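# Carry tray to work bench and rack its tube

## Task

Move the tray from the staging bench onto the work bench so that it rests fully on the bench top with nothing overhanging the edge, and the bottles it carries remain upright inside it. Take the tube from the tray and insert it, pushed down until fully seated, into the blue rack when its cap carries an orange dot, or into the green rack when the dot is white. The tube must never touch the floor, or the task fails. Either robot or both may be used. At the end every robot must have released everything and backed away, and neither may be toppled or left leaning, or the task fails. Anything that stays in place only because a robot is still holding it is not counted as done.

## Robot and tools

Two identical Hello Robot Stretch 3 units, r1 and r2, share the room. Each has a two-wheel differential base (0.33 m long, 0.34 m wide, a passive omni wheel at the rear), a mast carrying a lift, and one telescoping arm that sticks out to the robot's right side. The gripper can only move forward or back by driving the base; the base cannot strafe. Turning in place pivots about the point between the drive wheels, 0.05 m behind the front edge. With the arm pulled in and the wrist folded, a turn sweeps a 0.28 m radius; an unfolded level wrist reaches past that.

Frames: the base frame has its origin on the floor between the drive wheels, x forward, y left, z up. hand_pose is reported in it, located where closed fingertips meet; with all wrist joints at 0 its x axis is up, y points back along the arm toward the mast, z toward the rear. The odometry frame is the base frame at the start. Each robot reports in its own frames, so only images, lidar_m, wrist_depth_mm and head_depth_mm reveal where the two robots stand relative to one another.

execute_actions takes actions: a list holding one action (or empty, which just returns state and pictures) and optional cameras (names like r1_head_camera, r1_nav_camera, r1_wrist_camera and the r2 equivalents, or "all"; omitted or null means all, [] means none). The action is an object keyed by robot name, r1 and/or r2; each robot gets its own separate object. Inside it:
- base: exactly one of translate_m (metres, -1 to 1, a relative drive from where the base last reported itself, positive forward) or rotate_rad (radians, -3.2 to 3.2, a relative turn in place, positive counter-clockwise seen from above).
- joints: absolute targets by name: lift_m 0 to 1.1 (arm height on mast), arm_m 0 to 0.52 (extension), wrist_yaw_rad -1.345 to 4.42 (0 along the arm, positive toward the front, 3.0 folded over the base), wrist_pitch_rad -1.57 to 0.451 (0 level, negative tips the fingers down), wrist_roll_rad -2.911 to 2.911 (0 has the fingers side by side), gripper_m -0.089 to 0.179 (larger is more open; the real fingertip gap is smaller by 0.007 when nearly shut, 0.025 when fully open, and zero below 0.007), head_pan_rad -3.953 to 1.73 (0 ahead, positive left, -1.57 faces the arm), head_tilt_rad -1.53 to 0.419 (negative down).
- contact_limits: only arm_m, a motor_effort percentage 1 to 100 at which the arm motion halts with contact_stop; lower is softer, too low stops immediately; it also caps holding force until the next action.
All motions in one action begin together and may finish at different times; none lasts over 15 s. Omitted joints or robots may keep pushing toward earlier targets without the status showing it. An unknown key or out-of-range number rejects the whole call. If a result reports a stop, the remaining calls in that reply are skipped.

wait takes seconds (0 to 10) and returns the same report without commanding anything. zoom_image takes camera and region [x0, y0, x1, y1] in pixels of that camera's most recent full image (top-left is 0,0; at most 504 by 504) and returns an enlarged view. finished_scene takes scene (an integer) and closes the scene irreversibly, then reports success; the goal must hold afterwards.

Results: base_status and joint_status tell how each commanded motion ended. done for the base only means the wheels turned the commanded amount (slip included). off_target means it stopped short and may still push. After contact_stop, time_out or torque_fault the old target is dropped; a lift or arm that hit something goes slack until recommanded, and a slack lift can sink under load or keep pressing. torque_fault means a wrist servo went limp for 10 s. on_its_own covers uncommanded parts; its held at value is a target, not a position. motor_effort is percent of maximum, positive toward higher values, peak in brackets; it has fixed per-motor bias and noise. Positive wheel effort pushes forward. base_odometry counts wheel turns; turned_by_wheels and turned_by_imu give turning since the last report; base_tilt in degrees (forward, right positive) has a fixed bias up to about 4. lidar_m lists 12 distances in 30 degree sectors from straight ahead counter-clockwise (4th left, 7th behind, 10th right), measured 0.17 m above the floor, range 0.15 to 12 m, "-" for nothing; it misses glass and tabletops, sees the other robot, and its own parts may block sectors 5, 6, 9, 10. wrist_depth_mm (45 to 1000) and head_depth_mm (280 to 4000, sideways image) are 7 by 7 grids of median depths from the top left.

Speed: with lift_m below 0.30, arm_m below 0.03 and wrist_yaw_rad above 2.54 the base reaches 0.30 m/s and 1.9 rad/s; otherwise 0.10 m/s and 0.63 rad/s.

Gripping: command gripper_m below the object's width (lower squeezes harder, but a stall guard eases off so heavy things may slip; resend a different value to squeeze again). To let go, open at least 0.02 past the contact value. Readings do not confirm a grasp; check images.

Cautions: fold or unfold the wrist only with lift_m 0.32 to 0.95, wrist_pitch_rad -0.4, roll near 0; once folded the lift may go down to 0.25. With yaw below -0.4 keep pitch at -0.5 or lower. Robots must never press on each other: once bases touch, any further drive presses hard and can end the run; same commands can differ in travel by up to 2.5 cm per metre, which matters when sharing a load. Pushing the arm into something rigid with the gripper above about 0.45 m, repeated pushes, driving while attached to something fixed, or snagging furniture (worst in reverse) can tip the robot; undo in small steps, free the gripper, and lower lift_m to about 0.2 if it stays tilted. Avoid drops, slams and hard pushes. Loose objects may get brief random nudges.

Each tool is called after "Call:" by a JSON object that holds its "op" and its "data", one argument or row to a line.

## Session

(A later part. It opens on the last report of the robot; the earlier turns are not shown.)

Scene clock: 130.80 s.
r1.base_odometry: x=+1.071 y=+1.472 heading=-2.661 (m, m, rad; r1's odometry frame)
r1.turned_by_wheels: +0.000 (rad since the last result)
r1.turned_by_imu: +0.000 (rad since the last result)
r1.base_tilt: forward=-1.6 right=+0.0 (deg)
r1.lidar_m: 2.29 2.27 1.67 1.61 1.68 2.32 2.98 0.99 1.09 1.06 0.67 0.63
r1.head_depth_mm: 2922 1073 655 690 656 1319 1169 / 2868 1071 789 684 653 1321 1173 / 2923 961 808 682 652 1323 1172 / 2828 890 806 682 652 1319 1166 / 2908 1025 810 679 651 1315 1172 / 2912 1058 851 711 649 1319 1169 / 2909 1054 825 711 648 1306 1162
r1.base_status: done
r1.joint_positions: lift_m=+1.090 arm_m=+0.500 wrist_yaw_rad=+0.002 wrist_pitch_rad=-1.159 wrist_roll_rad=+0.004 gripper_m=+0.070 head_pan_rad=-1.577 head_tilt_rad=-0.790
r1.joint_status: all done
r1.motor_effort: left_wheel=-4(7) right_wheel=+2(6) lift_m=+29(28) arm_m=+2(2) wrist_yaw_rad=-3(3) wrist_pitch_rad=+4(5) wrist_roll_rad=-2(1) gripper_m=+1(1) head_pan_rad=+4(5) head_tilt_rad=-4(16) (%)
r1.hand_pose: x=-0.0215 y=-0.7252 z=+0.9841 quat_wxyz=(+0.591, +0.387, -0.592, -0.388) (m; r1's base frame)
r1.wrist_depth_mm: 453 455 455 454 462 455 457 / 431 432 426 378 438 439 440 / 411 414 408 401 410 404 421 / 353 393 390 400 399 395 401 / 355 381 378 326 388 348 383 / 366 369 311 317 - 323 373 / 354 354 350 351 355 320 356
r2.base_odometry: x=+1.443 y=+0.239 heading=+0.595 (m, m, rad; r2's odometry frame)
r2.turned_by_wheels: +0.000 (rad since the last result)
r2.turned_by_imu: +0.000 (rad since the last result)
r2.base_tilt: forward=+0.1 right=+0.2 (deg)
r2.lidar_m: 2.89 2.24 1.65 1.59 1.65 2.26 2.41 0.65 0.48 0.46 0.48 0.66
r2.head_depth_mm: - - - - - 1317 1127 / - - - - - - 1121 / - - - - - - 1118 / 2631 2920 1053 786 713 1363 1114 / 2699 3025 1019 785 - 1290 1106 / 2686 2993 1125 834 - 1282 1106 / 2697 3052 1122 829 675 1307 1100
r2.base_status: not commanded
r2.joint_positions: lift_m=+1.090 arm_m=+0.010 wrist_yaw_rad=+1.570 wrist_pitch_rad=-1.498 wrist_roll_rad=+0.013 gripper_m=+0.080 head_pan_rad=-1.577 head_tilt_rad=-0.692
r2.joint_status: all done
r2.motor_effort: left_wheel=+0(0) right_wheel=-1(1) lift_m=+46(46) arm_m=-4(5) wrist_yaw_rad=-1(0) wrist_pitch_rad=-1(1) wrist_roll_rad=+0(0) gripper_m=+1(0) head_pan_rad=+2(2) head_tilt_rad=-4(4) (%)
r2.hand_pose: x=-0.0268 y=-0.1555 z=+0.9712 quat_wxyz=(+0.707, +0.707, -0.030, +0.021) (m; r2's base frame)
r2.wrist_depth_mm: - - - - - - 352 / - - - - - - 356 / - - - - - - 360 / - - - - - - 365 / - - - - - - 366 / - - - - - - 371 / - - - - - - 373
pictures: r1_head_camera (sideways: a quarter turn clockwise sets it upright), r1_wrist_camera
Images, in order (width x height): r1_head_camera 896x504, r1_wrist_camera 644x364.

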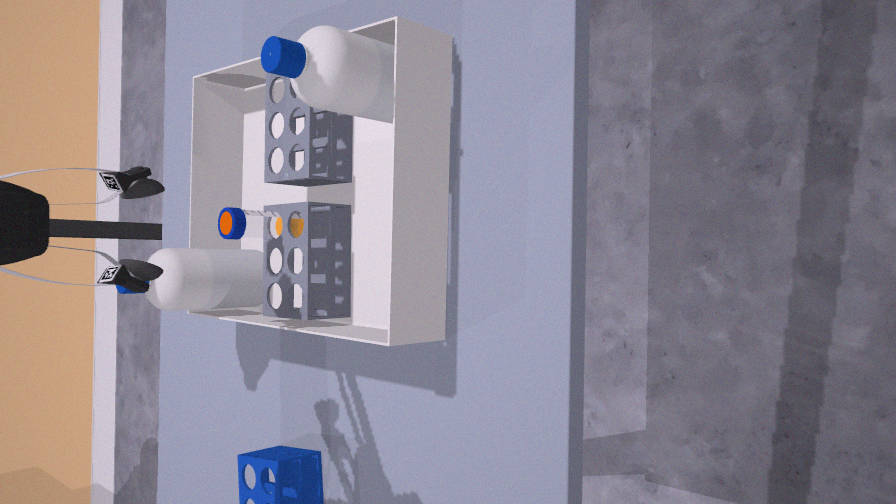

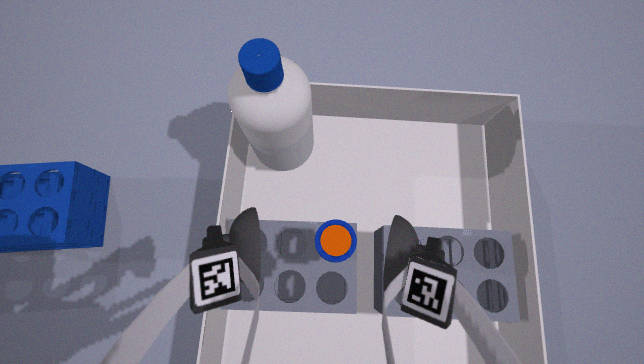

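Call:
{"op": "execute_actions", "data": {
  "actions": [
    {"r1":{"base":{"translate_m":-0.01},"joints":{"arm_m":0.506,"lift_m":0.995}}}
  ],
  "cameras": ["r1_head_camera","r1_wrist_camera"]
}}

Call:
{"op": "execute_actions", "data": {
  "actions": [
    {"r1":{"joints":{"gripper_m":0.0}}}
  ],
  "cameras": ["r1_wrist_camera"]
}}

Call:
{"op": "execute_actions", "data": {
  "actions": [
    {"r1":{"joints":{"lift_m":1.1}}}
  ],
  "cameras": ["r1_head_camera","r1_wrist_camera"]
}}

Scene clock: 136.23 s.
r1.base_odometry: x=+1.080 y=+1.477 heading=-2.661 (m, m, rad; r1's odometry frame)
r1.turned_by_wheels: +0.000 (rad since the last result)
r1.turned_by_imu: +0.000 (rad since the last result)
r1.base_tilt: forward=-1.6 right=+0.0 (deg)
r1.lidar_m: 2.30 2.27 1.67 1.62 1.68 2.33 2.98 0.98 1.10 1.06 1.10 0.64
r1.head_depth_mm: 3003 1075 812 702 656 1327 1173 / 2917 1070 665 683 655 1317 1175 / 2945 963 822 684 652 1321 1173 / 2861 914 806 681 650 1315 1170 / 2916 960 804 680 651 1318 1167 / 2890 1057 853 709 650 1310 1164 / 2918 1056 827 710 648 1312 1167
r1.base_status: done
r1.joint_positions: lift_m=+0.995 arm_m=+0.506 wrist_yaw_rad=+0.002 wrist_pitch_rad=-1.159 wrist_roll_rad=+0.004 gripper_m=+0.070 head_pan_rad=-1.577 head_tilt_rad=-0.790
r1.joint_status: all done
r1.motor_effort: left_wheel=-5(9) right_wheel=+2(5) lift_m=+23(25) arm_m=+3(3) wrist_yaw_rad=-2(3) wrist_pitch_rad=+4(4) wrist_roll_rad=-1(1) gripper_m=+0(0) head_pan_rad=+5(5) head_tilt_rad=-4(4) (%)
r1.hand_pose: x=-0.0215 y=-0.7312 z=+0.8894 quat_wxyz=(+0.591, +0.387, -0.592, -0.388) (m; r1's base frame)
r1.wrist_depth_mm: 346 348 178 279 347 349 350 / 332 332 198 310 316 305 329 / 315 313 282 312 315 316 313 / 303 301 298 299 300 300 264 / 290 287 241 172 274 256 238 / 279 277 246 223 - 224 223 / 268 260 257 264 265 241 217
r2.base_odometry: x=+1.443 y=+0.239 heading=+0.595 (m, m, rad; r2's odometry frame)
r2.turned_by_wheels: +0.000 (rad since the last result)
r2.turned_by_imu: +0.000 (rad since the last result)
r2.base_tilt: forward=+0.1 right=+0.4 (deg)
r2.lidar_m: 2.90 2.25 1.64 1.59 1.65 2.26 2.41 0.65 0.47 0.46 0.48 0.66
r2.head_depth_mm: - - - - - 1312 1130 / - - - - - - 1121 / - - - - - - 1119 / 1274 2928 1050 788 713 1357 1110 / 2696 3048 1022 785 - 1289 1103 / 2710 3052 1127 835 - 1285 1102 / 2693 3031 1112 828 678 1306 1106
r2.base_status: not commanded
r2.joint_positions: lift_m=+1.090 arm_m=+0.010 wrist_yaw_rad=+1.570 wrist_pitch_rad=-1.498 wrist_roll_rad=+0.013 gripper_m=+0.080 head_pan_rad=-1.577 head_tilt_rad=-0.692
r2.joint_status: not commanded
r2.motor_effort: left_wheel=+0(0) right_wheel=-1(1) lift_m=+45(45) arm_m=-4(4) wrist_yaw_rad=-1(1) wrist_pitch_rad=-1(1) wrist_roll_rad=+0(0) gripper_m=+1(1) head_pan_rad=+3(3) head_tilt_rad=-4(4) (%)
r2.hand_pose: x=-0.0268 y=-0.1555 z=+0.9712 quat_wxyz=(+0.707, +0.707, -0.030, +0.021) (m; r2's base frame)
r2.wrist_depth_mm: - - - - - - 353 / - - - - - - 355 / - - - - - - 359 / - - - - - - 361 / - - - - - - 369 / - - - - - - 370 / - - - - - - 372
pictures: r1_head_camera (sideways: a quarter turn clockwise sets it upright), r1_wrist_camera
Images, in order (width x height): r1_head_camera 896x504, r1_wrist_camera 644x364.

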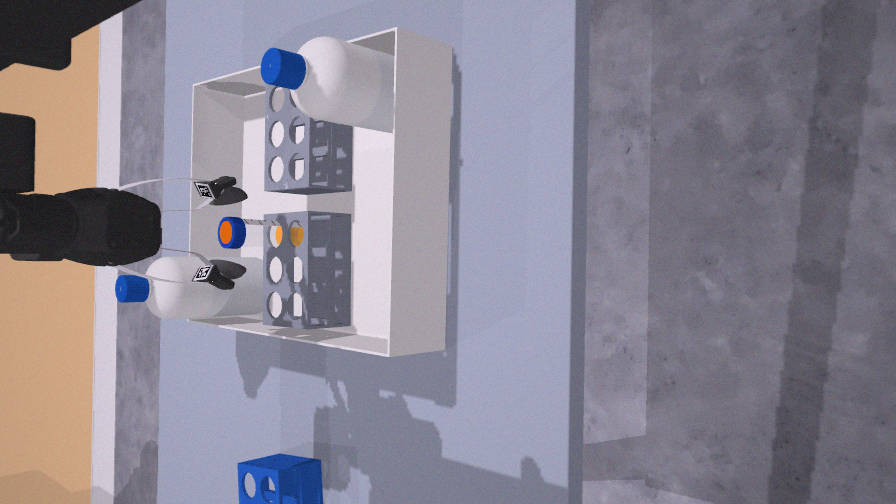

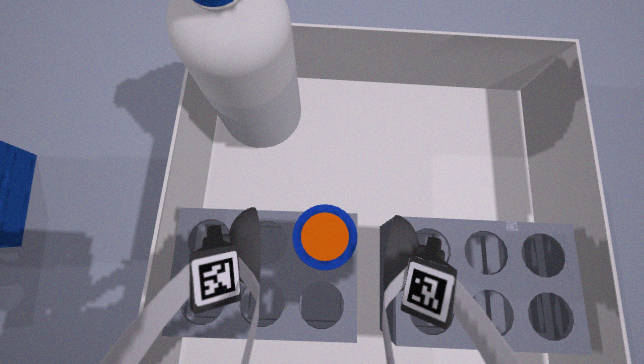

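Scene clock: 137.43 s.
r1.base_odometry: x=+1.080 y=+1.477 heading=-2.661 (m, m, rad; r1's odometry frame)
r1.turned_by_wheels: +0.000 (rad since the last result)
r1.turned_by_imu: +0.000 (rad since the last result)
r1.base_tilt: forward=-1.7 right=-0.1 (deg)
r1.lidar_m: 2.30 2.26 1.67 1.62 1.69 2.33 2.98 0.98 1.10 1.06 1.10 0.64
r1.head_depth_mm: 3003 1073 815 700 655 1323 1174 / 2904 1075 666 684 653 1321 1177 / 2973 963 820 682 653 1316 1172 / 2899 879 807 681 651 1321 1172 / 2908 959 804 681 650 1315 1170 / 2918 1057 853 711 650 1318 1166 / 2891 1056 826 708 648 1311 1163
r1.base_status: not commanded
r1.joint_positions: lift_m=+0.995 arm_m=+0.506 wrist_yaw_rad=+0.002 wrist_pitch_rad=-1.155 wrist_roll_rad=+0.004 gripper_m=+0.001 head_pan_rad=-1.577 head_tilt_rad=-0.790
r1.joint_status: all done
r1.motor_effort: left_wheel=-4(5) right_wheel=+2(3) lift_m=+23(23) arm_m=+2(3) wrist_yaw_rad=-2(3) wrist_pitch_rad=+3(4) wrist_roll_rad=-2(2) gripper_m=-14(99) head_pan_rad=+4(5) head_tilt_rad=-4(5) (%)
r1.hand_pose: x=-0.0215 y=-0.7320 z=+0.8897 quat_wxyz=(+0.591, +0.386, -0.593, -0.387) (m; r1's base frame)
r1.wrist_depth_mm: 346 345 178 279 353 348 351 / 330 332 196 307 316 302 331 / 315 315 276 310 315 316 316 / 303 299 298 305 302 297 267 / 291 289 234 170 257 258 242 / 279 276 225 224 224 224 228 / 268 264 264 264 264 242 218
r2.base_odometry: x=+1.443 y=+0.239 heading=+0.595 (m, m, rad; r2's odometry frame)
r2.turned_by_wheels: +0.000 (rad since the last result)
r2.turned_by_imu: +0.000 (rad since the last result)
r2.base_tilt: forward=+0.1 right=+0.4 (deg)
r2.lidar_m: 2.90 2.24 1.64 1.59 1.65 2.26 2.40 0.65 0.48 0.46 0.48 0.66
r2.head_depth_mm: - - - - - 1316 1129 / - - - - - - 1118 / - - - - - - 1111 / 1280 2922 1052 785 714 1363 1120 / 2710 3046 1016 782 - 1292 1113 / 2703 3026 1127 835 - 1282 1107 / 2668 3030 1118 828 678 1313 1097
r2.base_status: not commanded
r2.joint_positions: lift_m=+1.090 arm_m=+0.010 wrist_yaw_rad=+1.570 wrist_pitch_rad=-1.498 wrist_roll_rad=+0.013 gripper_m=+0.080 head_pan_rad=-1.577 head_tilt_rad=-0.692
r2.joint_status: not commanded
r2.motor_effort: left_wheel=+0(0) right_wheel=-1(1) lift_m=+46(46) arm_m=-4(4) wrist_yaw_rad=-1(1) wrist_pitch_rad=-1(1) wrist_roll_rad=+0(0) gripper_m=+1(0) head_pan_rad=+2(2) head_tilt_rad=-3(4) (%)
r2.hand_pose: x=-0.0268 y=-0.1555 z=+0.9712 quat_wxyz=(+0.707, +0.707, -0.030, +0.021) (m; r2's base frame)
r2.wrist_depth_mm: - - - - - - 353 / - - - - - - 356 / - - - - - - 360 / - - - - - - 364 / - - - - - - 365 / - - - - - - 372 / - - - - - - 373
pictures: r1_wrist_camera
Images, in order (width x height): r1_wrist_camera 644x364.

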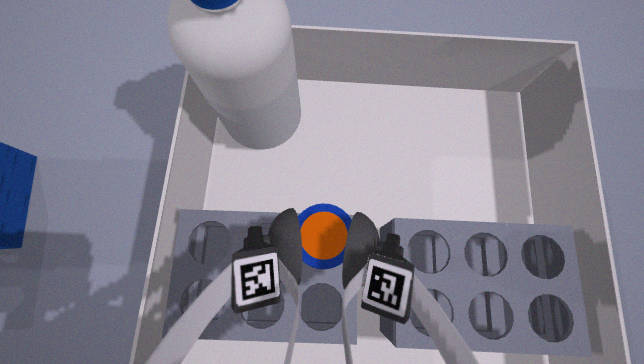

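Scene clock: 139.23 s.
r1.base_odometry: x=+1.080 y=+1.477 heading=-2.661 (m, m, rad; r1's odometry frame)
r1.turned_by_wheels: +0.000 (rad since the last result)
r1.turned_by_imu: +0.000 (rad since the last result)
r1.base_tilt: forward=-1.5 right=+0.0 (deg)
r1.lidar_m: 2.29 2.27 1.67 1.62 1.68 2.33 2.98 0.99 1.10 1.06 1.10 0.64
r1.head_depth_mm: 2906 1074 813 700 655 1323 1177 / 2901 1071 666 683 653 1323 1173 / 2912 962 823 681 652 1323 1166 / 2882 869 805 680 650 1322 1169 / 2917 961 803 681 650 1316 1167 / 2906 1061 849 709 649 1315 1169 / 2925 1058 826 709 649 1310 1164
r1.base_status: not commanded
r1.joint_positions: lift_m=+1.099 arm_m=+0.506 wrist_yaw_rad=+0.002 wrist_pitch_rad=-1.155 wrist_roll_rad=+0.004 gripper_m=+0.001 head_pan_rad=-1.577 head_tilt_rad=-0.790
r1.joint_status: all done
r1.motor_effort: left_wheel=-4(3) right_wheel=+3(3) lift_m=+29(30) arm_m=+2(2) wrist_yaw_rad=-3(2) wrist_pitch_rad=+3(3) wrist_roll_rad=-1(1) gripper_m=-13(13) head_pan_rad=+5(4) head_tilt_rad=-4(4) (%)
r1.hand_pose: x=-0.0215 y=-0.7320 z=+0.9939 quat_wxyz=(+0.591, +0.386, -0.593, -0.387) (m; r1's base frame)
r1.wrist_depth_mm: 461 465 468 465 466 470 477 / 443 447 436 450 454 450 455 / 425 424 329 417 422 418 434 / 373 404 402 411 406 408 414 / 346 391 391 170 394 389 397 / 373 381 321 341 325 332 379 / 361 363 359 358 359 347 364
r2.base_odometry: x=+1.443 y=+0.239 heading=+0.595 (m, m, rad; r2's odometry frame)
r2.turned_by_wheels: +0.000 (rad since the last result)
r2.turned_by_imu: +0.000 (rad since the last result)
r2.base_tilt: forward=+0.1 right=+0.1 (deg)
r2.lidar_m: 2.90 2.24 1.65 1.58 1.65 2.26 2.41 0.65 0.48 0.46 0.48 0.66
r2.head_depth_mm: - - - - - 1316 1128 / - - - - - - 1122 / - - - - - - 1113 / 2628 2929 1051 787 714 1356 1110 / 2678 3031 1018 782 - 1290 1111 / 2706 3019 1121 834 - 1280 1104 / 2658 3032 1114 828 678 1311 1096
r2.base_status: not commanded
r2.joint_positions: lift_m=+1.090 arm_m=+0.010 wrist_yaw_rad=+1.570 wrist_pitch_rad=-1.498 wrist_roll_rad=+0.013 gripper_m=+0.080 head_pan_rad=-1.577 head_tilt_rad=-0.692
r2.joint_status: not commanded
r2.motor_effort: left_wheel=-1(0) right_wheel=-1(1) lift_m=+46(46) arm_m=-4(4) wrist_yaw_rad=-1(1) wrist_pitch_rad=-1(1) wrist_roll_rad=+0(0) gripper_m=+1(0) head_pan_rad=+3(3) head_tilt_rad=-4(4) (%)
r2.hand_pose: x=-0.0268 y=-0.1555 z=+0.9712 quat_wxyz=(+0.707, +0.707, -0.030, +0.021) (m; r2's base frame)
r2.wrist_depth_mm: - - - - - - 355 / - - - - - - 355 / - - - - - - 360 / - - - - - - 363 / - - - - - - 367 / - - - - - - 368 / - - - - - - 377
pictures: r1_head_camera (sideways: a quarter turn clockwise sets it upright), r1_wrist_camera
Images, in order (width x height): r1_head_camera 896x504, r1_wrist_camera 644x364.

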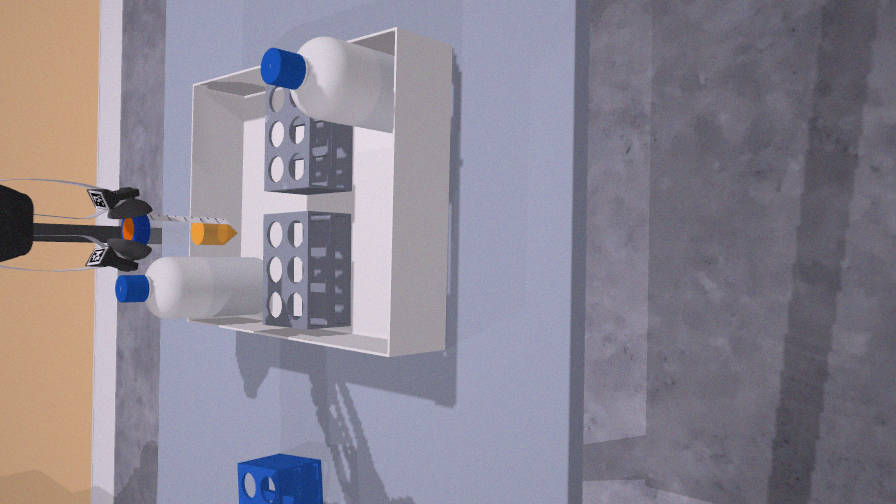

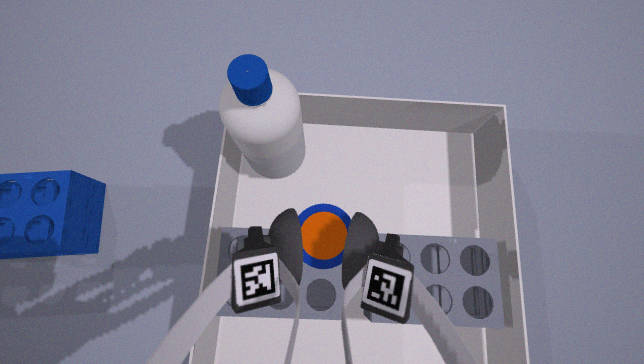

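Call:
{"op": "execute_actions", "data": {
  "actions": [
    {"r1":{"base":{"translate_m":0.33},"joints":{"arm_m":0.465}}}
  ],
  "cameras": ["r1_wrist_camera"]
}}

Call:
{"op": "execute_actions", "data": {
  "actions": [
    {"r1":{"joints":{"arm_m":0.514,"lift_m":1.06}}}
  ],
  "cameras": ["r1_head_camera","r1_wrist_camera"]
}}

Call:
{"op": "zoom_image", "data": {
  "camera": "r1_head_camera",
  "region": [100, 150, 360, 330]
}}

Scene clock: 149.53 s.
r1.base_odometry: x=+0.787 y=+1.324 heading=-2.662 (m, m, rad; r1's odometry frame)
r1.turned_by_wheels: +0.000 (rad since the last result)
r1.turned_by_imu: -0.001 (rad since the last result)
r1.base_tilt: forward=-1.6 right=+0.0 (deg)
r1.lidar_m: 1.98 2.26 1.67 1.61 1.68 2.33 3.28 1.30 1.10 1.06 0.44 2.20
r1.head_depth_mm: 2898 873 824 703 655 1318 1177 / 2821 1072 859 714 655 1319 1172 / 2923 1069 833 716 653 1320 1178 / 2963 1033 827 713 651 1321 1170 / 2908 1063 853 711 650 1313 1167 / 2954 2444 849 709 648 1018 1166 / 2903 2625 2072 726 648 1313 1168
r1.base_status: done
r1.joint_positions: lift_m=+1.099 arm_m=+0.465 wrist_yaw_rad=+0.001 wrist_pitch_rad=-1.155 wrist_roll_rad=+0.004 gripper_m=+0.001 head_pan_rad=-1.577 head_tilt_rad=-0.790
r1.joint_status: all done
r1.motor_effort: left_wheel=-4(4) right_wheel=+2(6) lift_m=+30(29) arm_m=-3(3) wrist_yaw_rad=-1(2) wrist_pitch_rad=+3(3) wrist_roll_rad=-2(1) gripper_m=-12(13) head_pan_rad=+4(5) head_tilt_rad=-5(4) (%)
r1.hand_pose: x=-0.0215 y=-0.6916 z=+0.9939 quat_wxyz=(+0.591, +0.386, -0.593, -0.387) (m; r1's base frame)
r1.wrist_depth_mm: - - 470 469 471 475 472 / - - 448 443 442 452 293 / - - 430 425 427 389 423 / - 421 406 378 411 406 413 / - 394 392 170 391 381 337 / - 375 382 374 378 372 369 / - 369 361 363 365 361 364
r2.base_odometry: x=+1.443 y=+0.239 heading=+0.595 (m, m, rad; r2's odometry frame)
r2.turned_by_wheels: +0.000 (rad since the last result)
r2.turned_by_imu: +0.001 (rad since the last result)
r2.base_tilt: forward=+0.1 right=+0.3 (deg)
r2.lidar_m: 2.90 2.24 1.65 1.59 1.65 2.27 2.41 0.65 0.48 0.46 0.48 0.66
r2.head_depth_mm: - - - - - 1313 1128 / - - - - - - 1118 / - - - - - - 1120 / 2711 3026 1052 786 713 1357 1109 / 2663 3034 1022 784 - 1291 1110 / 2658 3019 1135 834 - 1286 1110 / 2698 2993 1118 827 676 1302 1104
r2.base_status: not commanded
r2.joint_positions: lift_m=+1.090 arm_m=+0.010 wrist_yaw_rad=+1.570 wrist_pitch_rad=-1.498 wrist_roll_rad=+0.013 gripper_m=+0.080 head_pan_rad=-1.577 head_tilt_rad=-0.692
r2.joint_status: not commanded
r2.motor_effort: left_wheel=+0(0) right_wheel=-1(1) lift_m=+46(46) arm_m=-4(4) wrist_yaw_rad=-1(1) wrist_pitch_rad=-1(1) wrist_roll_rad=+0(0) gripper_m=+0(0) head_pan_rad=+3(2) head_tilt_rad=-4(4) (%)
r2.hand_pose: x=-0.0268 y=-0.1555 z=+0.9712 quat_wxyz=(+0.707, +0.707, -0.030, +0.021) (m; r2's base frame)
r2.wrist_depth_mm: - - - - - - 354 / - - - - - - 358 / - - - - - - 360 / - - - - - - 364 / - - - - - - 365 / - - - - - - 369 / - - - - - - 374
pictures: r1_wrist_camera
Images, in order (width x height): r1_wrist_camera 644x364.

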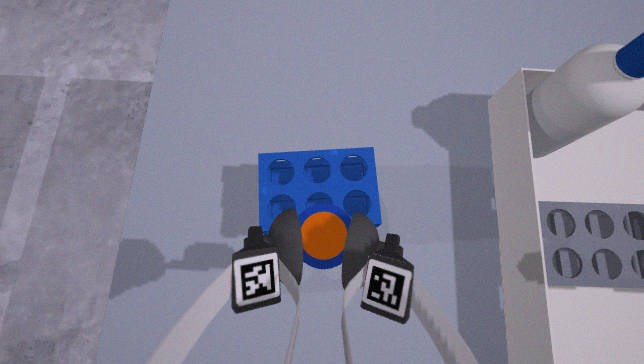

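Scene clock: 151.00 s.
r1.base_odometry: x=+0.787 y=+1.324 heading=-2.662 (m, m, rad; r1's odometry frame)
r1.turned_by_wheels: +0.000 (rad since the last result)
r1.turned_by_imu: +0.000 (rad since the last result)
r1.base_tilt: forward=-1.6 right=+0.0 (deg)
r1.lidar_m: 1.98 2.26 1.67 1.61 1.68 2.32 3.28 1.29 1.10 1.06 0.44 2.20
r1.head_depth_mm: 2898 874 820 701 656 1320 1176 / 2860 1072 859 717 654 1318 1174 / 2944 1034 835 715 654 1319 1176 / 2939 1024 829 715 650 1320 1169 / 2914 1060 850 712 652 1312 1170 / 2920 2445 849 711 649 1017 1169 / 2916 2572 2099 726 649 1317 1164
r1.base_status: not commanded
r1.joint_positions: lift_m=+1.060 arm_m=+0.514 wrist_yaw_rad=+0.001 wrist_pitch_rad=-1.155 wrist_roll_rad=+0.004 gripper_m=+0.001 head_pan_rad=-1.577 head_tilt_rad=-0.790
r1.joint_status: all done
r1.motor_effort: left_wheel=-4(4) right_wheel=+2(2) lift_m=+24(26) arm_m=+2(3) wrist_yaw_rad=-2(3) wrist_pitch_rad=+2(3) wrist_roll_rad=-2(2) gripper_m=-13(14) head_pan_rad=+5(5) head_tilt_rad=-4(3) (%)
r1.hand_pose: x=-0.0215 y=-0.7400 z=+0.9547 quat_wxyz=(+0.591, +0.386, -0.593, -0.387) (m; r1's base frame)
r1.wrist_depth_mm: - - 424 422 425 428 427 / - 409 406 406 401 406 403 / - 386 384 392 387 383 275 / - 369 367 374 373 367 364 / - 355 351 171 359 354 351 / - 335 343 335 347 339 286 / - 327 330 328 333 324 277
r2.base_odometry: x=+1.443 y=+0.239 heading=+0.595 (m, m, rad; r2's odometry frame)
r2.turned_by_wheels: +0.000 (rad since the last result)
r2.turned_by_imu: +0.000 (rad since the last result)
r2.base_tilt: forward=+0.3 right=+0.2 (deg)
r2.lidar_m: 2.89 2.25 1.65 1.59 1.65 2.27 2.41 0.65 0.48 0.46 0.48 0.66
r2.head_depth_mm: - - - - - 1318 1130 / - - - - - - 1119 / - - - - - - 1113 / 2677 3027 1053 787 714 1363 1112 / 2660 3020 1017 784 - 1292 1111 / 2688 2984 1131 836 - 1283 1107 / 2695 3051 1116 830 677 1310 1103
r2.base_status: not commanded
r2.joint_positions: lift_m=+1.090 arm_m=+0.010 wrist_yaw_rad=+1.570 wrist_pitch_rad=-1.498 wrist_roll_rad=+0.013 gripper_m=+0.080 head_pan_rad=-1.577 head_tilt_rad=-0.692
r2.joint_status: not commanded
r2.motor_effort: left_wheel=+0(0) right_wheel=-1(1) lift_m=+45(46) arm_m=-4(4) wrist_yaw_rad=-1(1) wrist_pitch_rad=-1(1) wrist_roll_rad=+0(0) gripper_m=+0(0) head_pan_rad=+3(2) head_tilt_rad=-4(4) (%)
r2.hand_pose: x=-0.0268 y=-0.1555 z=+0.9712 quat_wxyz=(+0.707, +0.707, -0.030, +0.021) (m; r2's base frame)
r2.wrist_depth_mm: - - - - - - 354 / - - - - - - 359 / - - - - - - 360 / - - - - - - 365 / - - - - - - 365 / - - - - - - 369 / - - - - - - 373
pictures: r1_head_camera (sideways: a quarter turn clockwise sets it upright), r1_wrist_camera
Images, in order (width x height): r1_head_camera 896x504, r1_wrist_camera 644x364.

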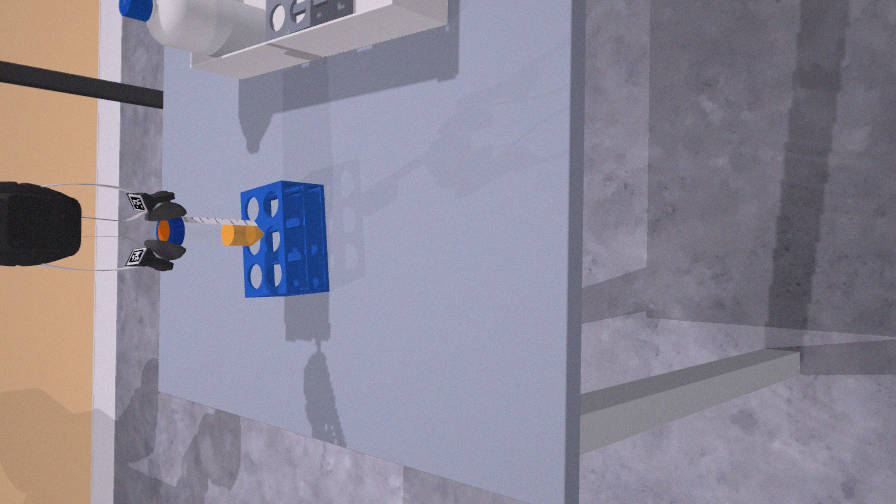

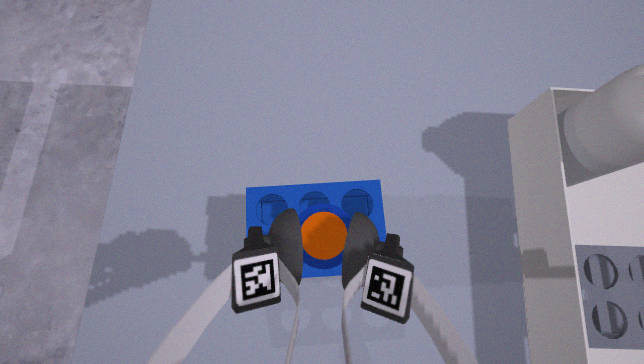

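Region (100, 150, 360, 330) of r1_head_camera's 896x504 image, scaled by 1.938, with more detail than that image has; it fills the top 349 rows of this view, and the rest is white.

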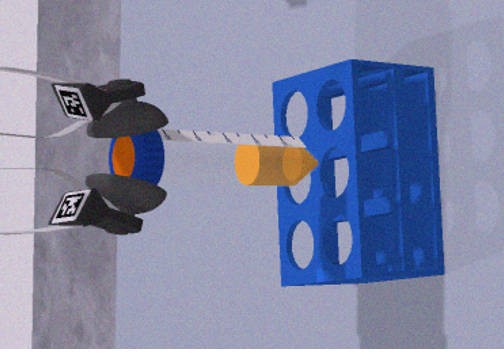

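Call:
{"op": "execute_actions", "data": {
  "actions": [
    {"r1":{"base":{"translate_m":0.006},"joints":{"arm_m":0.508}}}
  ],
  "cameras": []
}}

Call:
{"op": "execute_actions", "data": {
  "actions": [
    {"r1":{"joints":{"lift_m":1.025}}}
  ],
  "cameras": ["r1_head_camera"]
}}

Call:
{"op": "zoom_image", "data": {
  "camera": "r1_head_camera",
  "region": [100, 150, 360, 330]
}}

Scene clock: 157.60 s.
r1.base_odometry: x=+0.782 y=+1.321 heading=-2.662 (m, m, rad; r1's odometry frame)
r1.turned_by_wheels: +0.000 (rad since the last result)
r1.turned_by_imu: +0.000 (rad since the last result)
r1.base_tilt: forward=-1.7 right=+0.1 (deg)
r1.lidar_m: 1.97 2.26 1.67 1.61 1.68 2.32 3.29 1.30 1.10 1.06 0.44 2.19
r1.head_depth_mm: 2923 887 813 700 655 1326 1174 / 2875 1072 860 716 654 1315 1174 / 2952 1034 828 714 653 1323 1171 / 3017 1031 825 714 652 1316 1167 / 2896 1064 853 711 650 1323 1171 / 2911 2429 849 711 648 997 1163 / 2925 2589 2089 746 648 1309 1168
r1.base_status: done
r1.joint_positions: lift_m=+1.060 arm_m=+0.508 wrist_yaw_rad=+0.001 wrist_pitch_rad=-1.155 wrist_roll_rad=+0.004 gripper_m=+0.001 head_pan_rad=-1.577 head_tilt_rad=-0.790
r1.joint_status: all done
r1.motor_effort: left_wheel=-5(5) right_wheel=+3(6) lift_m=+23(24) arm_m=-3(4) wrist_yaw_rad=-2(2) wrist_pitch_rad=+3(3) wrist_roll_rad=-2(1) gripper_m=-14(13) head_pan_rad=+4(4) head_tilt_rad=-3(5) (%)
r1.hand_pose: x=-0.0215 y=-0.7346 z=+0.9547 quat_wxyz=(+0.591, +0.386, -0.593, -0.387) (m; r1's base frame)
r1.wrist_depth_mm: - - 420 426 428 427 424 / - - 403 405 404 402 407 / - 393 387 388 386 384 286 / - 372 370 360 370 369 365 / - 355 356 170 352 354 322 / - 339 343 338 343 340 284 / - 327 329 328 325 332 284
r2.base_odometry: x=+1.443 y=+0.239 heading=+0.595 (m, m, rad; r2's odometry frame)
r2.turned_by_wheels: +0.000 (rad since the last result)
r2.turned_by_imu: +0.000 (rad since the last result)
r2.base_tilt: forward=+0.0 right=+0.3 (deg)
r2.lidar_m: 2.90 2.25 1.64 1.59 1.65 2.27 2.41 0.65 0.48 0.46 0.48 0.66
r2.head_depth_mm: - - - - - 1319 1128 / - - - - - - 1120 / - - - - - - 1117 / 2694 3027 1048 785 713 1361 1112 / 2709 3002 1015 781 - 1288 1105 / 2718 3022 1126 832 - 1288 1104 / 2681 3017 1113 827 677 1312 1100
r2.base_status: not commanded
r2.joint_positions: lift_m=+1.090 arm_m=+0.010 wrist_yaw_rad=+1.570 wrist_pitch_rad=-1.498 wrist_roll_rad=+0.013 gripper_m=+0.080 head_pan_rad=-1.577 head_tilt_rad=-0.692
r2.joint_status: not commanded
r2.motor_effort: left_wheel=+0(0) right_wheel=-1(1) lift_m=+46(45) arm_m=-4(4) wrist_yaw_rad=-1(1) wrist_pitch_rad=-1(1) wrist_roll_rad=+0(0) gripper_m=+0(1) head_pan_rad=+2(3) head_tilt_rad=-4(4) (%)
r2.hand_pose: x=-0.0268 y=-0.1555 z=+0.9712 quat_wxyz=(+0.707, +0.707, -0.030, +0.021) (m; r2's base frame)
r2.wrist_depth_mm: - - - - - - 352 / - - - - - - 357 / - - - - - - 358 / - - - - - - 364 / - - - - - - 365 / - - - - - - 369 / - - - - - - 373
pictures: none
No camera images: the call's "cameras" was empty. Leave "cameras" out to get every camera's image.

Scene clock: 158.73 s.
r1.base_odometry: x=+0.782 y=+1.321 heading=-2.662 (m, m, rad; r1's odometry frame)
r1.turned_by_wheels: +0.000 (rad since the last result)
r1.turned_by_imu: +0.000 (rad since the last result)
r1.base_tilt: forward=-1.7 right=+0.0 (deg)
r1.lidar_m: 1.98 2.27 1.67 1.61 1.67 2.32 3.29 1.29 1.10 1.06 0.44 2.20
r1.head_depth_mm: 2888 888 812 700 655 1323 1177 / 2840 1070 856 716 654 1320 1172 / 2890 1065 831 713 651 1314 1178 / 2883 1028 827 712 651 1323 1173 / 2896 1059 853 712 651 1316 1170 / 2916 2433 849 711 651 1007 1167 / 2928 2606 2087 744 648 1313 1165
r1.base_status: not commanded
r1.joint_positions: lift_m=+1.025 arm_m=+0.508 wrist_yaw_rad=+0.001 wrist_pitch_rad=-1.155 wrist_roll_rad=+0.004 gripper_m=+0.001 head_pan_rad=-1.577 head_tilt_rad=-0.790
r1.joint_status: all done
r1.motor_effort: left_wheel=-5(4) right_wheel=+2(2) lift_m=+23(24) arm_m=-3(2) wrist_yaw_rad=-1(1) wrist_pitch_rad=+3(2) wrist_roll_rad=-2(1) gripper_m=-13(13) head_pan_rad=+5(5) head_tilt_rad=-5(5) (%)
r1.hand_pose: x=-0.0215 y=-0.7346 z=+0.9197 quat_wxyz=(+0.591, +0.386, -0.593, -0.387) (m; r1's base frame)
r1.wrist_depth_mm: - 388 380 383 380 383 389 / - 371 364 365 371 366 293 / - 347 347 351 351 352 279 / - 332 330 302 333 332 307 / - 319 319 173 320 319 276 / - 305 309 306 306 311 269 / 966 297 297 295 299 297 255
r2.base_odometry: x=+1.443 y=+0.239 heading=+0.595 (m, m, rad; r2's odometry frame)
r2.turned_by_wheels: +0.000 (rad since the last result)
r2.turned_by_imu: +0.000 (rad since the last result)
r2.base_tilt: forward=+0.1 right=+0.5 (deg)
r2.lidar_m: 2.90 2.24 1.64 1.59 1.65 2.26 2.40 0.65 0.47 0.46 0.48 0.66
r2.head_depth_mm: - - - - - 1309 1125 / - - - - - - 1118 / - - - - - - 1116 / 2712 2980 1052 788 714 1357 1110 / 2730 3019 1021 782 - 1294 1114 / 2683 3050 1124 835 - 1276 1105 / 2689 3041 1116 829 676 1307 1096
r2.base_status: not commanded
r2.joint_positions: lift_m=+1.090 arm_m=+0.010 wrist_yaw_rad=+1.570 wrist_pitch_rad=-1.498 wrist_roll_rad=+0.013 gripper_m=+0.080 head_pan_rad=-1.577 head_tilt_rad=-0.692
r2.joint_status: not commanded
r2.motor_effort: left_wheel=+0(0) right_wheel=-1(1) lift_m=+46(46) arm_m=-4(4) wrist_yaw_rad=-1(1) wrist_pitch_rad=-1(1) wrist_roll_rad=+0(0) gripper_m=+0(0) head_pan_rad=+2(2) head_tilt_rad=-4(4) (%)
r2.hand_pose: x=-0.0268 y=-0.1555 z=+0.9712 quat_wxyz=(+0.707, +0.707, -0.030, +0.021) (m; r2's base frame)
r2.wrist_depth_mm: - - - - - - 352 / - - - - - - 355 / - - - - - - 359 / - - - - - - 364 / - - - - - - 365 / - - - - - - 370 / - - - - - - 375
pictures: r1_head_camera (sideways: a quarter turn clockwise sets it upright)
Images, in order (width x height): r1_head_camera 896x504.

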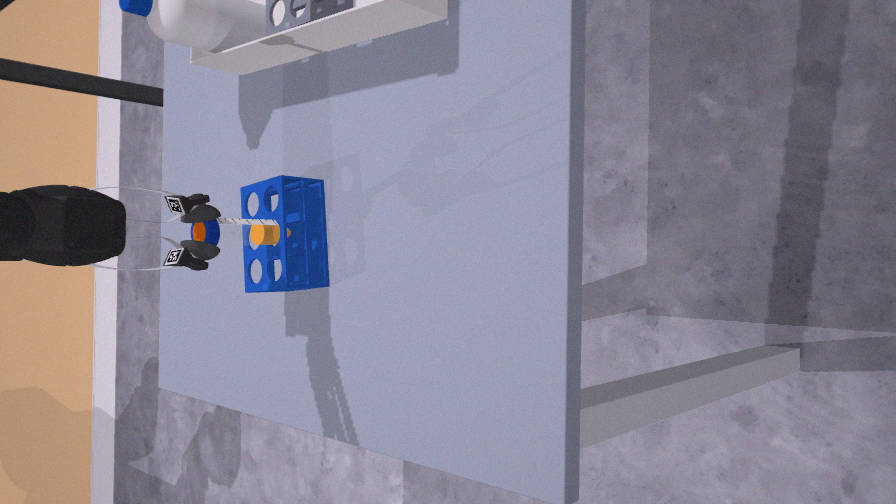

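Region (100, 150, 360, 330) of r1_head_camera's 896x504 image, scaled by 1.938, with more detail than that image has; it fills the top 349 rows of this view, and the rest is white.

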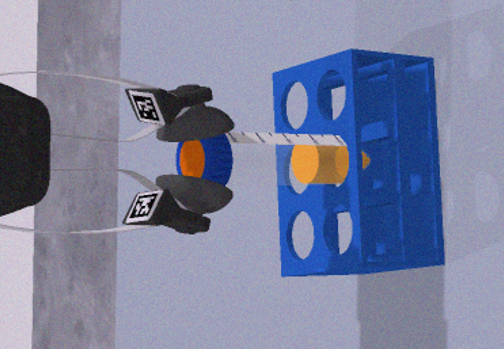

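Call:
{"op": "execute_actions", "data": {
  "actions": [
    {"r1":{"joints":{"lift_m":0.993}}}
  ],
  "cameras": []
}}

Call:
{"op": "execute_actions", "data": {
  "actions": [
    {"r1":{"joints":{"gripper_m":0.07}}}
  ],
  "cameras": []
}}

Call:
{"op": "execute_actions", "data": {
  "actions": [
    {"r1":{"joints":{"lift_m":1.08}}}
  ],
  "cameras": ["r1_head_camera"]
}}

Call:
{"op": "execute_actions", "data": {
  "actions": [
    {"r1":{"joints":{"arm_m":0.1}}}
  ],
  "cameras": ["r1_nav_camera"]
}}

Scene clock: 163.57 s.
r1.base_odometry: x=+0.782 y=+1.321 heading=-2.662 (m, m, rad; r1's odometry frame)
r1.turned_by_wheels: +0.000 (rad since the last result)
r1.turned_by_imu: +0.000 (rad since the last result)
r1.base_tilt: forward=-1.6 right=+0.0 (deg)
r1.lidar_m: 1.97 2.26 1.67 1.61 1.68 2.32 3.30 1.30 1.10 1.06 0.44 2.20
r1.head_depth_mm: 2996 887 813 703 656 1323 1178 / 2852 1069 859 716 653 1320 1175 / 2969 1071 833 714 653 1321 1172 / 2911 1067 828 712 651 1319 1170 / 2931 1064 851 712 652 1316 1166 / 2904 2446 851 711 648 998 1167 / 2913 2585 2098 742 649 1314 1160
r1.base_status: not commanded
r1.joint_positions: lift_m=+0.993 arm_m=+0.508 wrist_yaw_rad=+0.001 wrist_pitch_rad=-1.154 wrist_roll_rad=+0.004 gripper_m=+0.001 head_pan_rad=-1.577 head_tilt_rad=-0.790
r1.joint_status: all done
r1.motor_effort: left_wheel=-5(4) right_wheel=+2(2) lift_m=+22(23) arm_m=-2(3) wrist_yaw_rad=-1(1) wrist_pitch_rad=+2(3) wrist_roll_rad=-1(1) gripper_m=-12(13) head_pan_rad=+4(5) head_tilt_rad=-4(5) (%)
r1.hand_pose: x=-0.0215 y=-0.7350 z=+0.8879 quat_wxyz=(+0.592, +0.385, -0.593, -0.387) (m; r1's base frame)
r1.wrist_depth_mm: - 345 342 346 347 352 349 / - 331 331 330 331 333 274 / - 314 316 317 315 317 268 / - 302 296 245 300 306 266 / - 289 286 171 287 293 261 / 282 279 281 278 280 281 257 / 268 269 266 267 266 270 255
r2.base_odometry: x=+1.443 y=+0.239 heading=+0.595 (m, m, rad; r2's odometry frame)
r2.turned_by_wheels: +0.000 (rad since the last result)
r2.turned_by_imu: +0.000 (rad since the last result)
r2.base_tilt: forward=+0.1 right=+0.2 (deg)
r2.lidar_m: 2.90 2.24 1.65 1.59 1.64 2.26 2.41 0.65 0.48 0.46 0.48 0.66
r2.head_depth_mm: - - - - - 1314 1124 / - - - - - - 1121 / - - - - - - 1114 / 2689 3032 1052 787 714 1354 1112 / 2695 3033 1016 782 - 1294 1109 / 2683 3052 1126 835 - 1285 1102 / 2682 3039 1113 828 678 1310 1096
r2.base_status: not commanded
r2.joint_positions: lift_m=+1.090 arm_m=+0.010 wrist_yaw_rad=+1.570 wrist_pitch_rad=-1.498 wrist_roll_rad=+0.013 gripper_m=+0.080 head_pan_rad=-1.577 head_tilt_rad=-0.692
r2.joint_status: not commanded
r2.motor_effort: left_wheel=+0(0) right_wheel=-1(1) lift_m=+45(45) arm_m=-4(4) wrist_yaw_rad=-1(1) wrist_pitch_rad=-1(1) wrist_roll_rad=+0(0) gripper_m=+1(0) head_pan_rad=+2(3) head_tilt_rad=-4(4) (%)
r2.hand_pose: x=-0.0268 y=-0.1555 z=+0.9712 quat_wxyz=(+0.707, +0.707, -0.030, +0.021) (m; r2's base frame)
r2.wrist_depth_mm: - - - - - - 352 / - - - - - - 358 / - - - - - - 358 / - - - - - - 364 / - - - - - - 366 / - - - - - - 369 / - - - - - - 370
pictures: none
No camera images: the call's "cameras" was empty. Leave "cameras" out to get every camera's image.

Scene clock: 164.77 s.
r1.base_odometry: x=+0.782 y=+1.321 heading=-2.662 (m, m, rad; r1's odometry frame)
r1.turned_by_wheels: +0.000 (rad since the last result)
r1.turned_by_imu: +0.000 (rad since the last result)
r1.base_tilt: forward=-1.6 right=+0.1 (deg)
r1.lidar_m: 1.97 2.26 1.67 1.61 1.68 2.31 3.30 1.30 1.10 1.06 0.44 2.20
r1.head_depth_mm: 3003 888 816 699 653 1326 1171 / 2865 1075 859 716 655 1327 1175 / 2947 1065 831 715 653 1321 1176 / 2904 1066 827 713 650 1314 1168 / 2893 1062 850 711 650 1311 1170 / 2940 2420 850 710 649 997 1168 / 2911 2610 2097 745 648 1309 1172
r1.base_status: not commanded
r1.joint_positions: lift_m=+0.993 arm_m=+0.508 wrist_yaw_rad=+0.001 wrist_pitch_rad=-1.154 wrist_roll_rad=+0.004 gripper_m=+0.070 head_pan_rad=-1.577 head_tilt_rad=-0.790
r1.joint_status: all done
r1.motor_effort: left_wheel=-4(5) right_wheel=+2(2) lift_m=+23(23) arm_m=-3(3) wrist_yaw_rad=-2(1) wrist_pitch_rad=+2(2) wrist_roll_rad=-2(2) gripper_m=+1(96) head_pan_rad=+4(5) head_tilt_rad=-4(4) (%)
r1.hand_pose: x=-0.0215 y=-0.7350 z=+0.8878 quat_wxyz=(+0.592, +0.385, -0.593, -0.387) (m; r1's base frame)
r1.wrist_depth_mm: - 344 347 348 345 352 347 / - 326 332 331 330 333 274 / - 311 316 316 317 313 267 / - 304 297 244 300 301 265 / - 291 293 172 289 295 261 / 283 278 272 278 - 280 257 / 270 266 267 268 268 269 255
r2.base_odometry: x=+1.443 y=+0.239 heading=+0.595 (m, m, rad; r2's odometry frame)
r2.turned_by_wheels: +0.000 (rad since the last result)
r2.turned_by_imu: +0.000 (rad since the last result)
r2.base_tilt: forward=+0.1 right=+0.3 (deg)
r2.lidar_m: 2.89 2.24 1.64 1.59 1.65 2.26 2.41 0.65 0.48 0.46 0.48 0.66
r2.head_depth_mm: - - - - - 1316 1123 / - - - - - - 1124 / - - - - - - 1117 / 2705 3051 1050 788 715 1362 1109 / 2705 3064 1018 782 - 1285 1105 / 2703 3011 1132 833 - 1288 1106 / 2703 3002 1122 829 675 1311 1097
r2.base_status: not commanded
r2.joint_positions: lift_m=+1.090 arm_m=+0.010 wrist_yaw_rad=+1.570 wrist_pitch_rad=-1.498 wrist_roll_rad=+0.013 gripper_m=+0.080 head_pan_rad=-1.577 head_tilt_rad=-0.692
r2.joint_status: not commanded
r2.motor_effort: left_wheel=+0(0) right_wheel=-1(1) lift_m=+45(46) arm_m=-4(4) wrist_yaw_rad=-1(0) wrist_pitch_rad=-1(1) wrist_roll_rad=+0(0) gripper_m=+0(1) head_pan_rad=+2(2) head_tilt_rad=-4(4) (%)
r2.hand_pose: x=-0.0268 y=-0.1555 z=+0.9712 quat_wxyz=(+0.707, +0.707, -0.030, +0.021) (m; r2's base frame)
r2.wrist_depth_mm: - - - - - - 355 / - - - - - - 352 / - - - - - - 359 / - - - - - - 362 / - - - - - - 368 / - - - - - - 369 / - - - - - - 373
pictures: none
No camera images: the call's "cameras" was empty. Leave "cameras" out to get every camera's image.

Scene clock: 166.40 s.
r1.base_odometry: x=+0.782 y=+1.321 heading=-2.662 (m, m, rad; r1's odometry frame)
r1.turned_by_wheels: +0.000 (rad since the last result)
r1.turned_by_imu: +0.000 (rad since the last result)
r1.base_tilt: forward=-1.7 right=+0.0 (deg)
r1.lidar_m: 1.97 2.26 1.67 1.61 1.68 2.32 3.30 1.30 1.10 1.06 0.44 2.20
r1.head_depth_mm: 2897 886 813 703 655 1319 1176 / 2852 1069 860 716 654 1321 1171 / 2962 1069 829 714 652 1314 1178 / 2950 1063 826 714 653 1315 1165 / 2902 1063 852 711 651 1308 1171 / 2908 2447 852 711 648 1000 1166 / 2942 2601 2088 747 649 1316 1168
r1.base_status: not commanded
r1.joint_positions: lift_m=+1.080 arm_m=+0.508 wrist_yaw_rad=+0.001 wrist_pitch_rad=-1.154 wrist_roll_rad=+0.004 gripper_m=+0.070 head_pan_rad=-1.577 head_tilt_rad=-0.790
r1.joint_status: all done
r1.motor_effort: left_wheel=-5(4) right_wheel=+2(2) lift_m=+29(31) arm_m=-2(2) wrist_yaw_rad=-1(2) wrist_pitch_rad=+2(2) wrist_roll_rad=-1(2) gripper_m=+1(1) head_pan_rad=+4(5) head_tilt_rad=-4(5) (%)
r1.hand_pose: x=-0.0215 y=-0.7350 z=+0.9745 quat_wxyz=(+0.592, +0.385, -0.593, -0.387) (m; r1's base frame)
r1.wrist_depth_mm: - - 449 445 449 449 448 / - - 430 423 425 429 428 / - - 403 404 407 404 284 / - 393 392 389 391 385 384 / - 378 377 318 374 370 371 / - 363 358 359 - 356 309 / - 346 346 346 351 339 298
r2.base_odometry: x=+1.443 y=+0.239 heading=+0.595 (m, m, rad; r2's odometry frame)
r2.turned_by_wheels: +0.000 (rad since the last result)
r2.turned_by_imu: +0.000 (rad since the last result)
r2.base_tilt: forward=+0.0 right=+0.2 (deg)
r2.lidar_m: 2.90 2.24 1.64 1.59 1.65 2.26 2.41 0.65 0.48 0.46 0.48 0.66
r2.head_depth_mm: - - - - - 1314 1129 / - - - - - - 1125 / - - - - - - 1116 / 2713 3084 1048 787 713 1355 1110 / 2722 3002 1020 784 - 1298 1102 / 2696 2990 1127 838 - 1286 1104 / 2662 3014 1112 827 678 1309 1099
r2.base_status: not commanded
r2.joint_positions: lift_m=+1.090 arm_m=+0.010 wrist_yaw_rad=+1.570 wrist_pitch_rad=-1.498 wrist_roll_rad=+0.013 gripper_m=+0.080 head_pan_rad=-1.577 head_tilt_rad=-0.692
r2.joint_status: not commanded
r2.motor_effort: left_wheel=+0(0) right_wheel=-1(1) lift_m=+46(46) arm_m=-4(4) wrist_yaw_rad=-1(1) wrist_pitch_rad=-1(1) wrist_roll_rad=+0(0) gripper_m=+1(0) head_pan_rad=+3(2) head_tilt_rad=-4(4) (%)
r2.hand_pose: x=-0.0268 y=-0.1555 z=+0.9712 quat_wxyz=(+0.707, +0.707, -0.030, +0.021) (m; r2's base frame)
r2.wrist_depth_mm: - - - - - - 354 / - - - - - - 356 / - - - - - - 360 / - - - - - - 363 / - - - - - - 366 / - - - - - - 369 / - - - - - - 372
pictures: r1_head_camera (sideways: a quarter turn clockwise sets it upright)
Images, in order (width x height): r1_head_camera 896x504.

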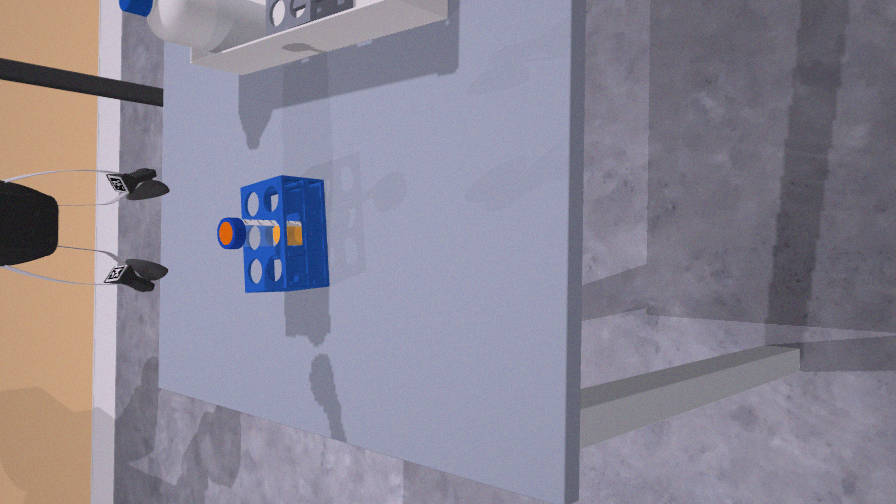

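Scene clock: 170.60 s.
r1.base_odometry: x=+0.782 y=+1.321 heading=-2.662 (m, m, rad; r1's odometry frame)
r1.turned_by_wheels: +0.000 (rad since the last result)
r1.turned_by_imu: +0.000 (rad since the last result)
r1.base_tilt: forward=-1.6 right=+0.0 (deg)
r1.lidar_m: 1.97 2.27 1.67 1.61 1.68 2.31 3.30 1.29 1.10 1.06 0.44 2.20
r1.head_depth_mm: - 886 814 702 655 1326 1177 / - - 857 700 655 1321 1174 / - - - 682 654 1321 1172 / 2868 1027 - 698 651 1315 1171 / 2924 1064 852 712 651 1310 1173 / 2923 2426 850 712 649 1000 1172 / 2912 2612 2094 746 648 1309 1166
r1.base_status: not commanded
r1.joint_positions: lift_m=+1.080 arm_m=+0.100 wrist_yaw_rad=+0.001 wrist_pitch_rad=-1.154 wrist_roll_rad=+0.004 gripper_m=+0.070 head_pan_rad=-1.577 head_tilt_rad=-0.790
r1.joint_status: all done
r1.motor_effort: left_wheel=-4(4) right_wheel=+2(2) lift_m=+29(30) arm_m=-2(4) wrist_yaw_rad=-1(2) wrist_pitch_rad=+2(2) wrist_roll_rad=-1(1) gripper_m=+0(0) head_pan_rad=+5(5) head_tilt_rad=-5(4) (%)
r1.hand_pose: x=-0.0215 y=-0.3270 z=+0.9745 quat_wxyz=(+0.592, +0.385, -0.593, -0.387) (m; r1's base frame)
r1.wrist_depth_mm: - - 450 449 449 444 448 / - - 426 430 427 425 388 / - 417 407 410 408 412 412 / - 394 391 390 391 391 397 / - - - - - - - / - - - - - - - / - - - - - - -
r2.base_odometry: x=+1.443 y=+0.239 heading=+0.595 (m, m, rad; r2's odometry frame)
r2.turned_by_wheels: +0.000 (rad since the last result)
r2.turned_by_imu: +0.000 (rad since the last result)
r2.base_tilt: forward=+0.2 right=+0.2 (deg)
r2.lidar_m: 2.90 2.24 1.65 1.59 1.65 2.26 2.41 0.65 0.48 0.46 0.48 0.66
r2.head_depth_mm: - - - - - 1313 1124 / - - - - - - 1120 / - - - - - - 1118 / 2681 3035 1046 790 713 1364 1114 / 2696 3036 1016 780 - 1289 1110 / 2694 3041 1134 834 - 1283 1105 / 2696 2984 1122 831 675 1311 1095
r2.base_status: not commanded
r2.joint_positions: lift_m=+1.090 arm_m=+0.010 wrist_yaw_rad=+1.570 wrist_pitch_rad=-1.498 wrist_roll_rad=+0.013 gripper_m=+0.080 head_pan_rad=-1.577 head_tilt_rad=-0.692
r2.joint_status: not commanded
r2.motor_effort: left_wheel=+0(0) right_wheel=-1(1) lift_m=+45(46) arm_m=-4(4) wrist_yaw_rad=-1(1) wrist_pitch_rad=-1(1) wrist_roll_rad=+0(0) gripper_m=+0(0) head_pan_rad=+3(2) head_tilt_rad=-4(4) (%)
r2.hand_pose: x=-0.0268 y=-0.1555 z=+0.9712 quat_wxyz=(+0.707, +0.707, -0.030, +0.021) (m; r2's base frame)
r2.wrist_depth_mm: - - - - - - 352 / - - - - - - 355 / - - - - - - 360 / - - - - - - 362 / - - - - - - 366 / - - - - - - 368 / - - - - - - 374
pictures: r1_nav_camera (sideways: a quarter turn counterclockwise sets it upright)
Images, in order (width x height): r1_nav_camera 672x504.

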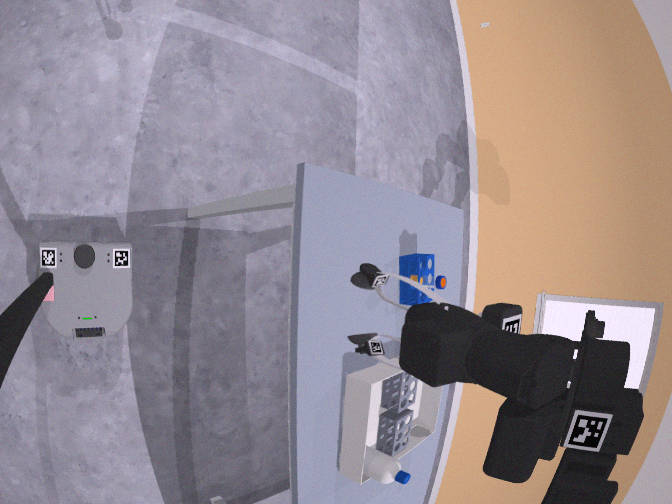

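Call:
{"op": "finished_scene", "data": {
  "scene": 2
}}

The scene is finished: the task was done.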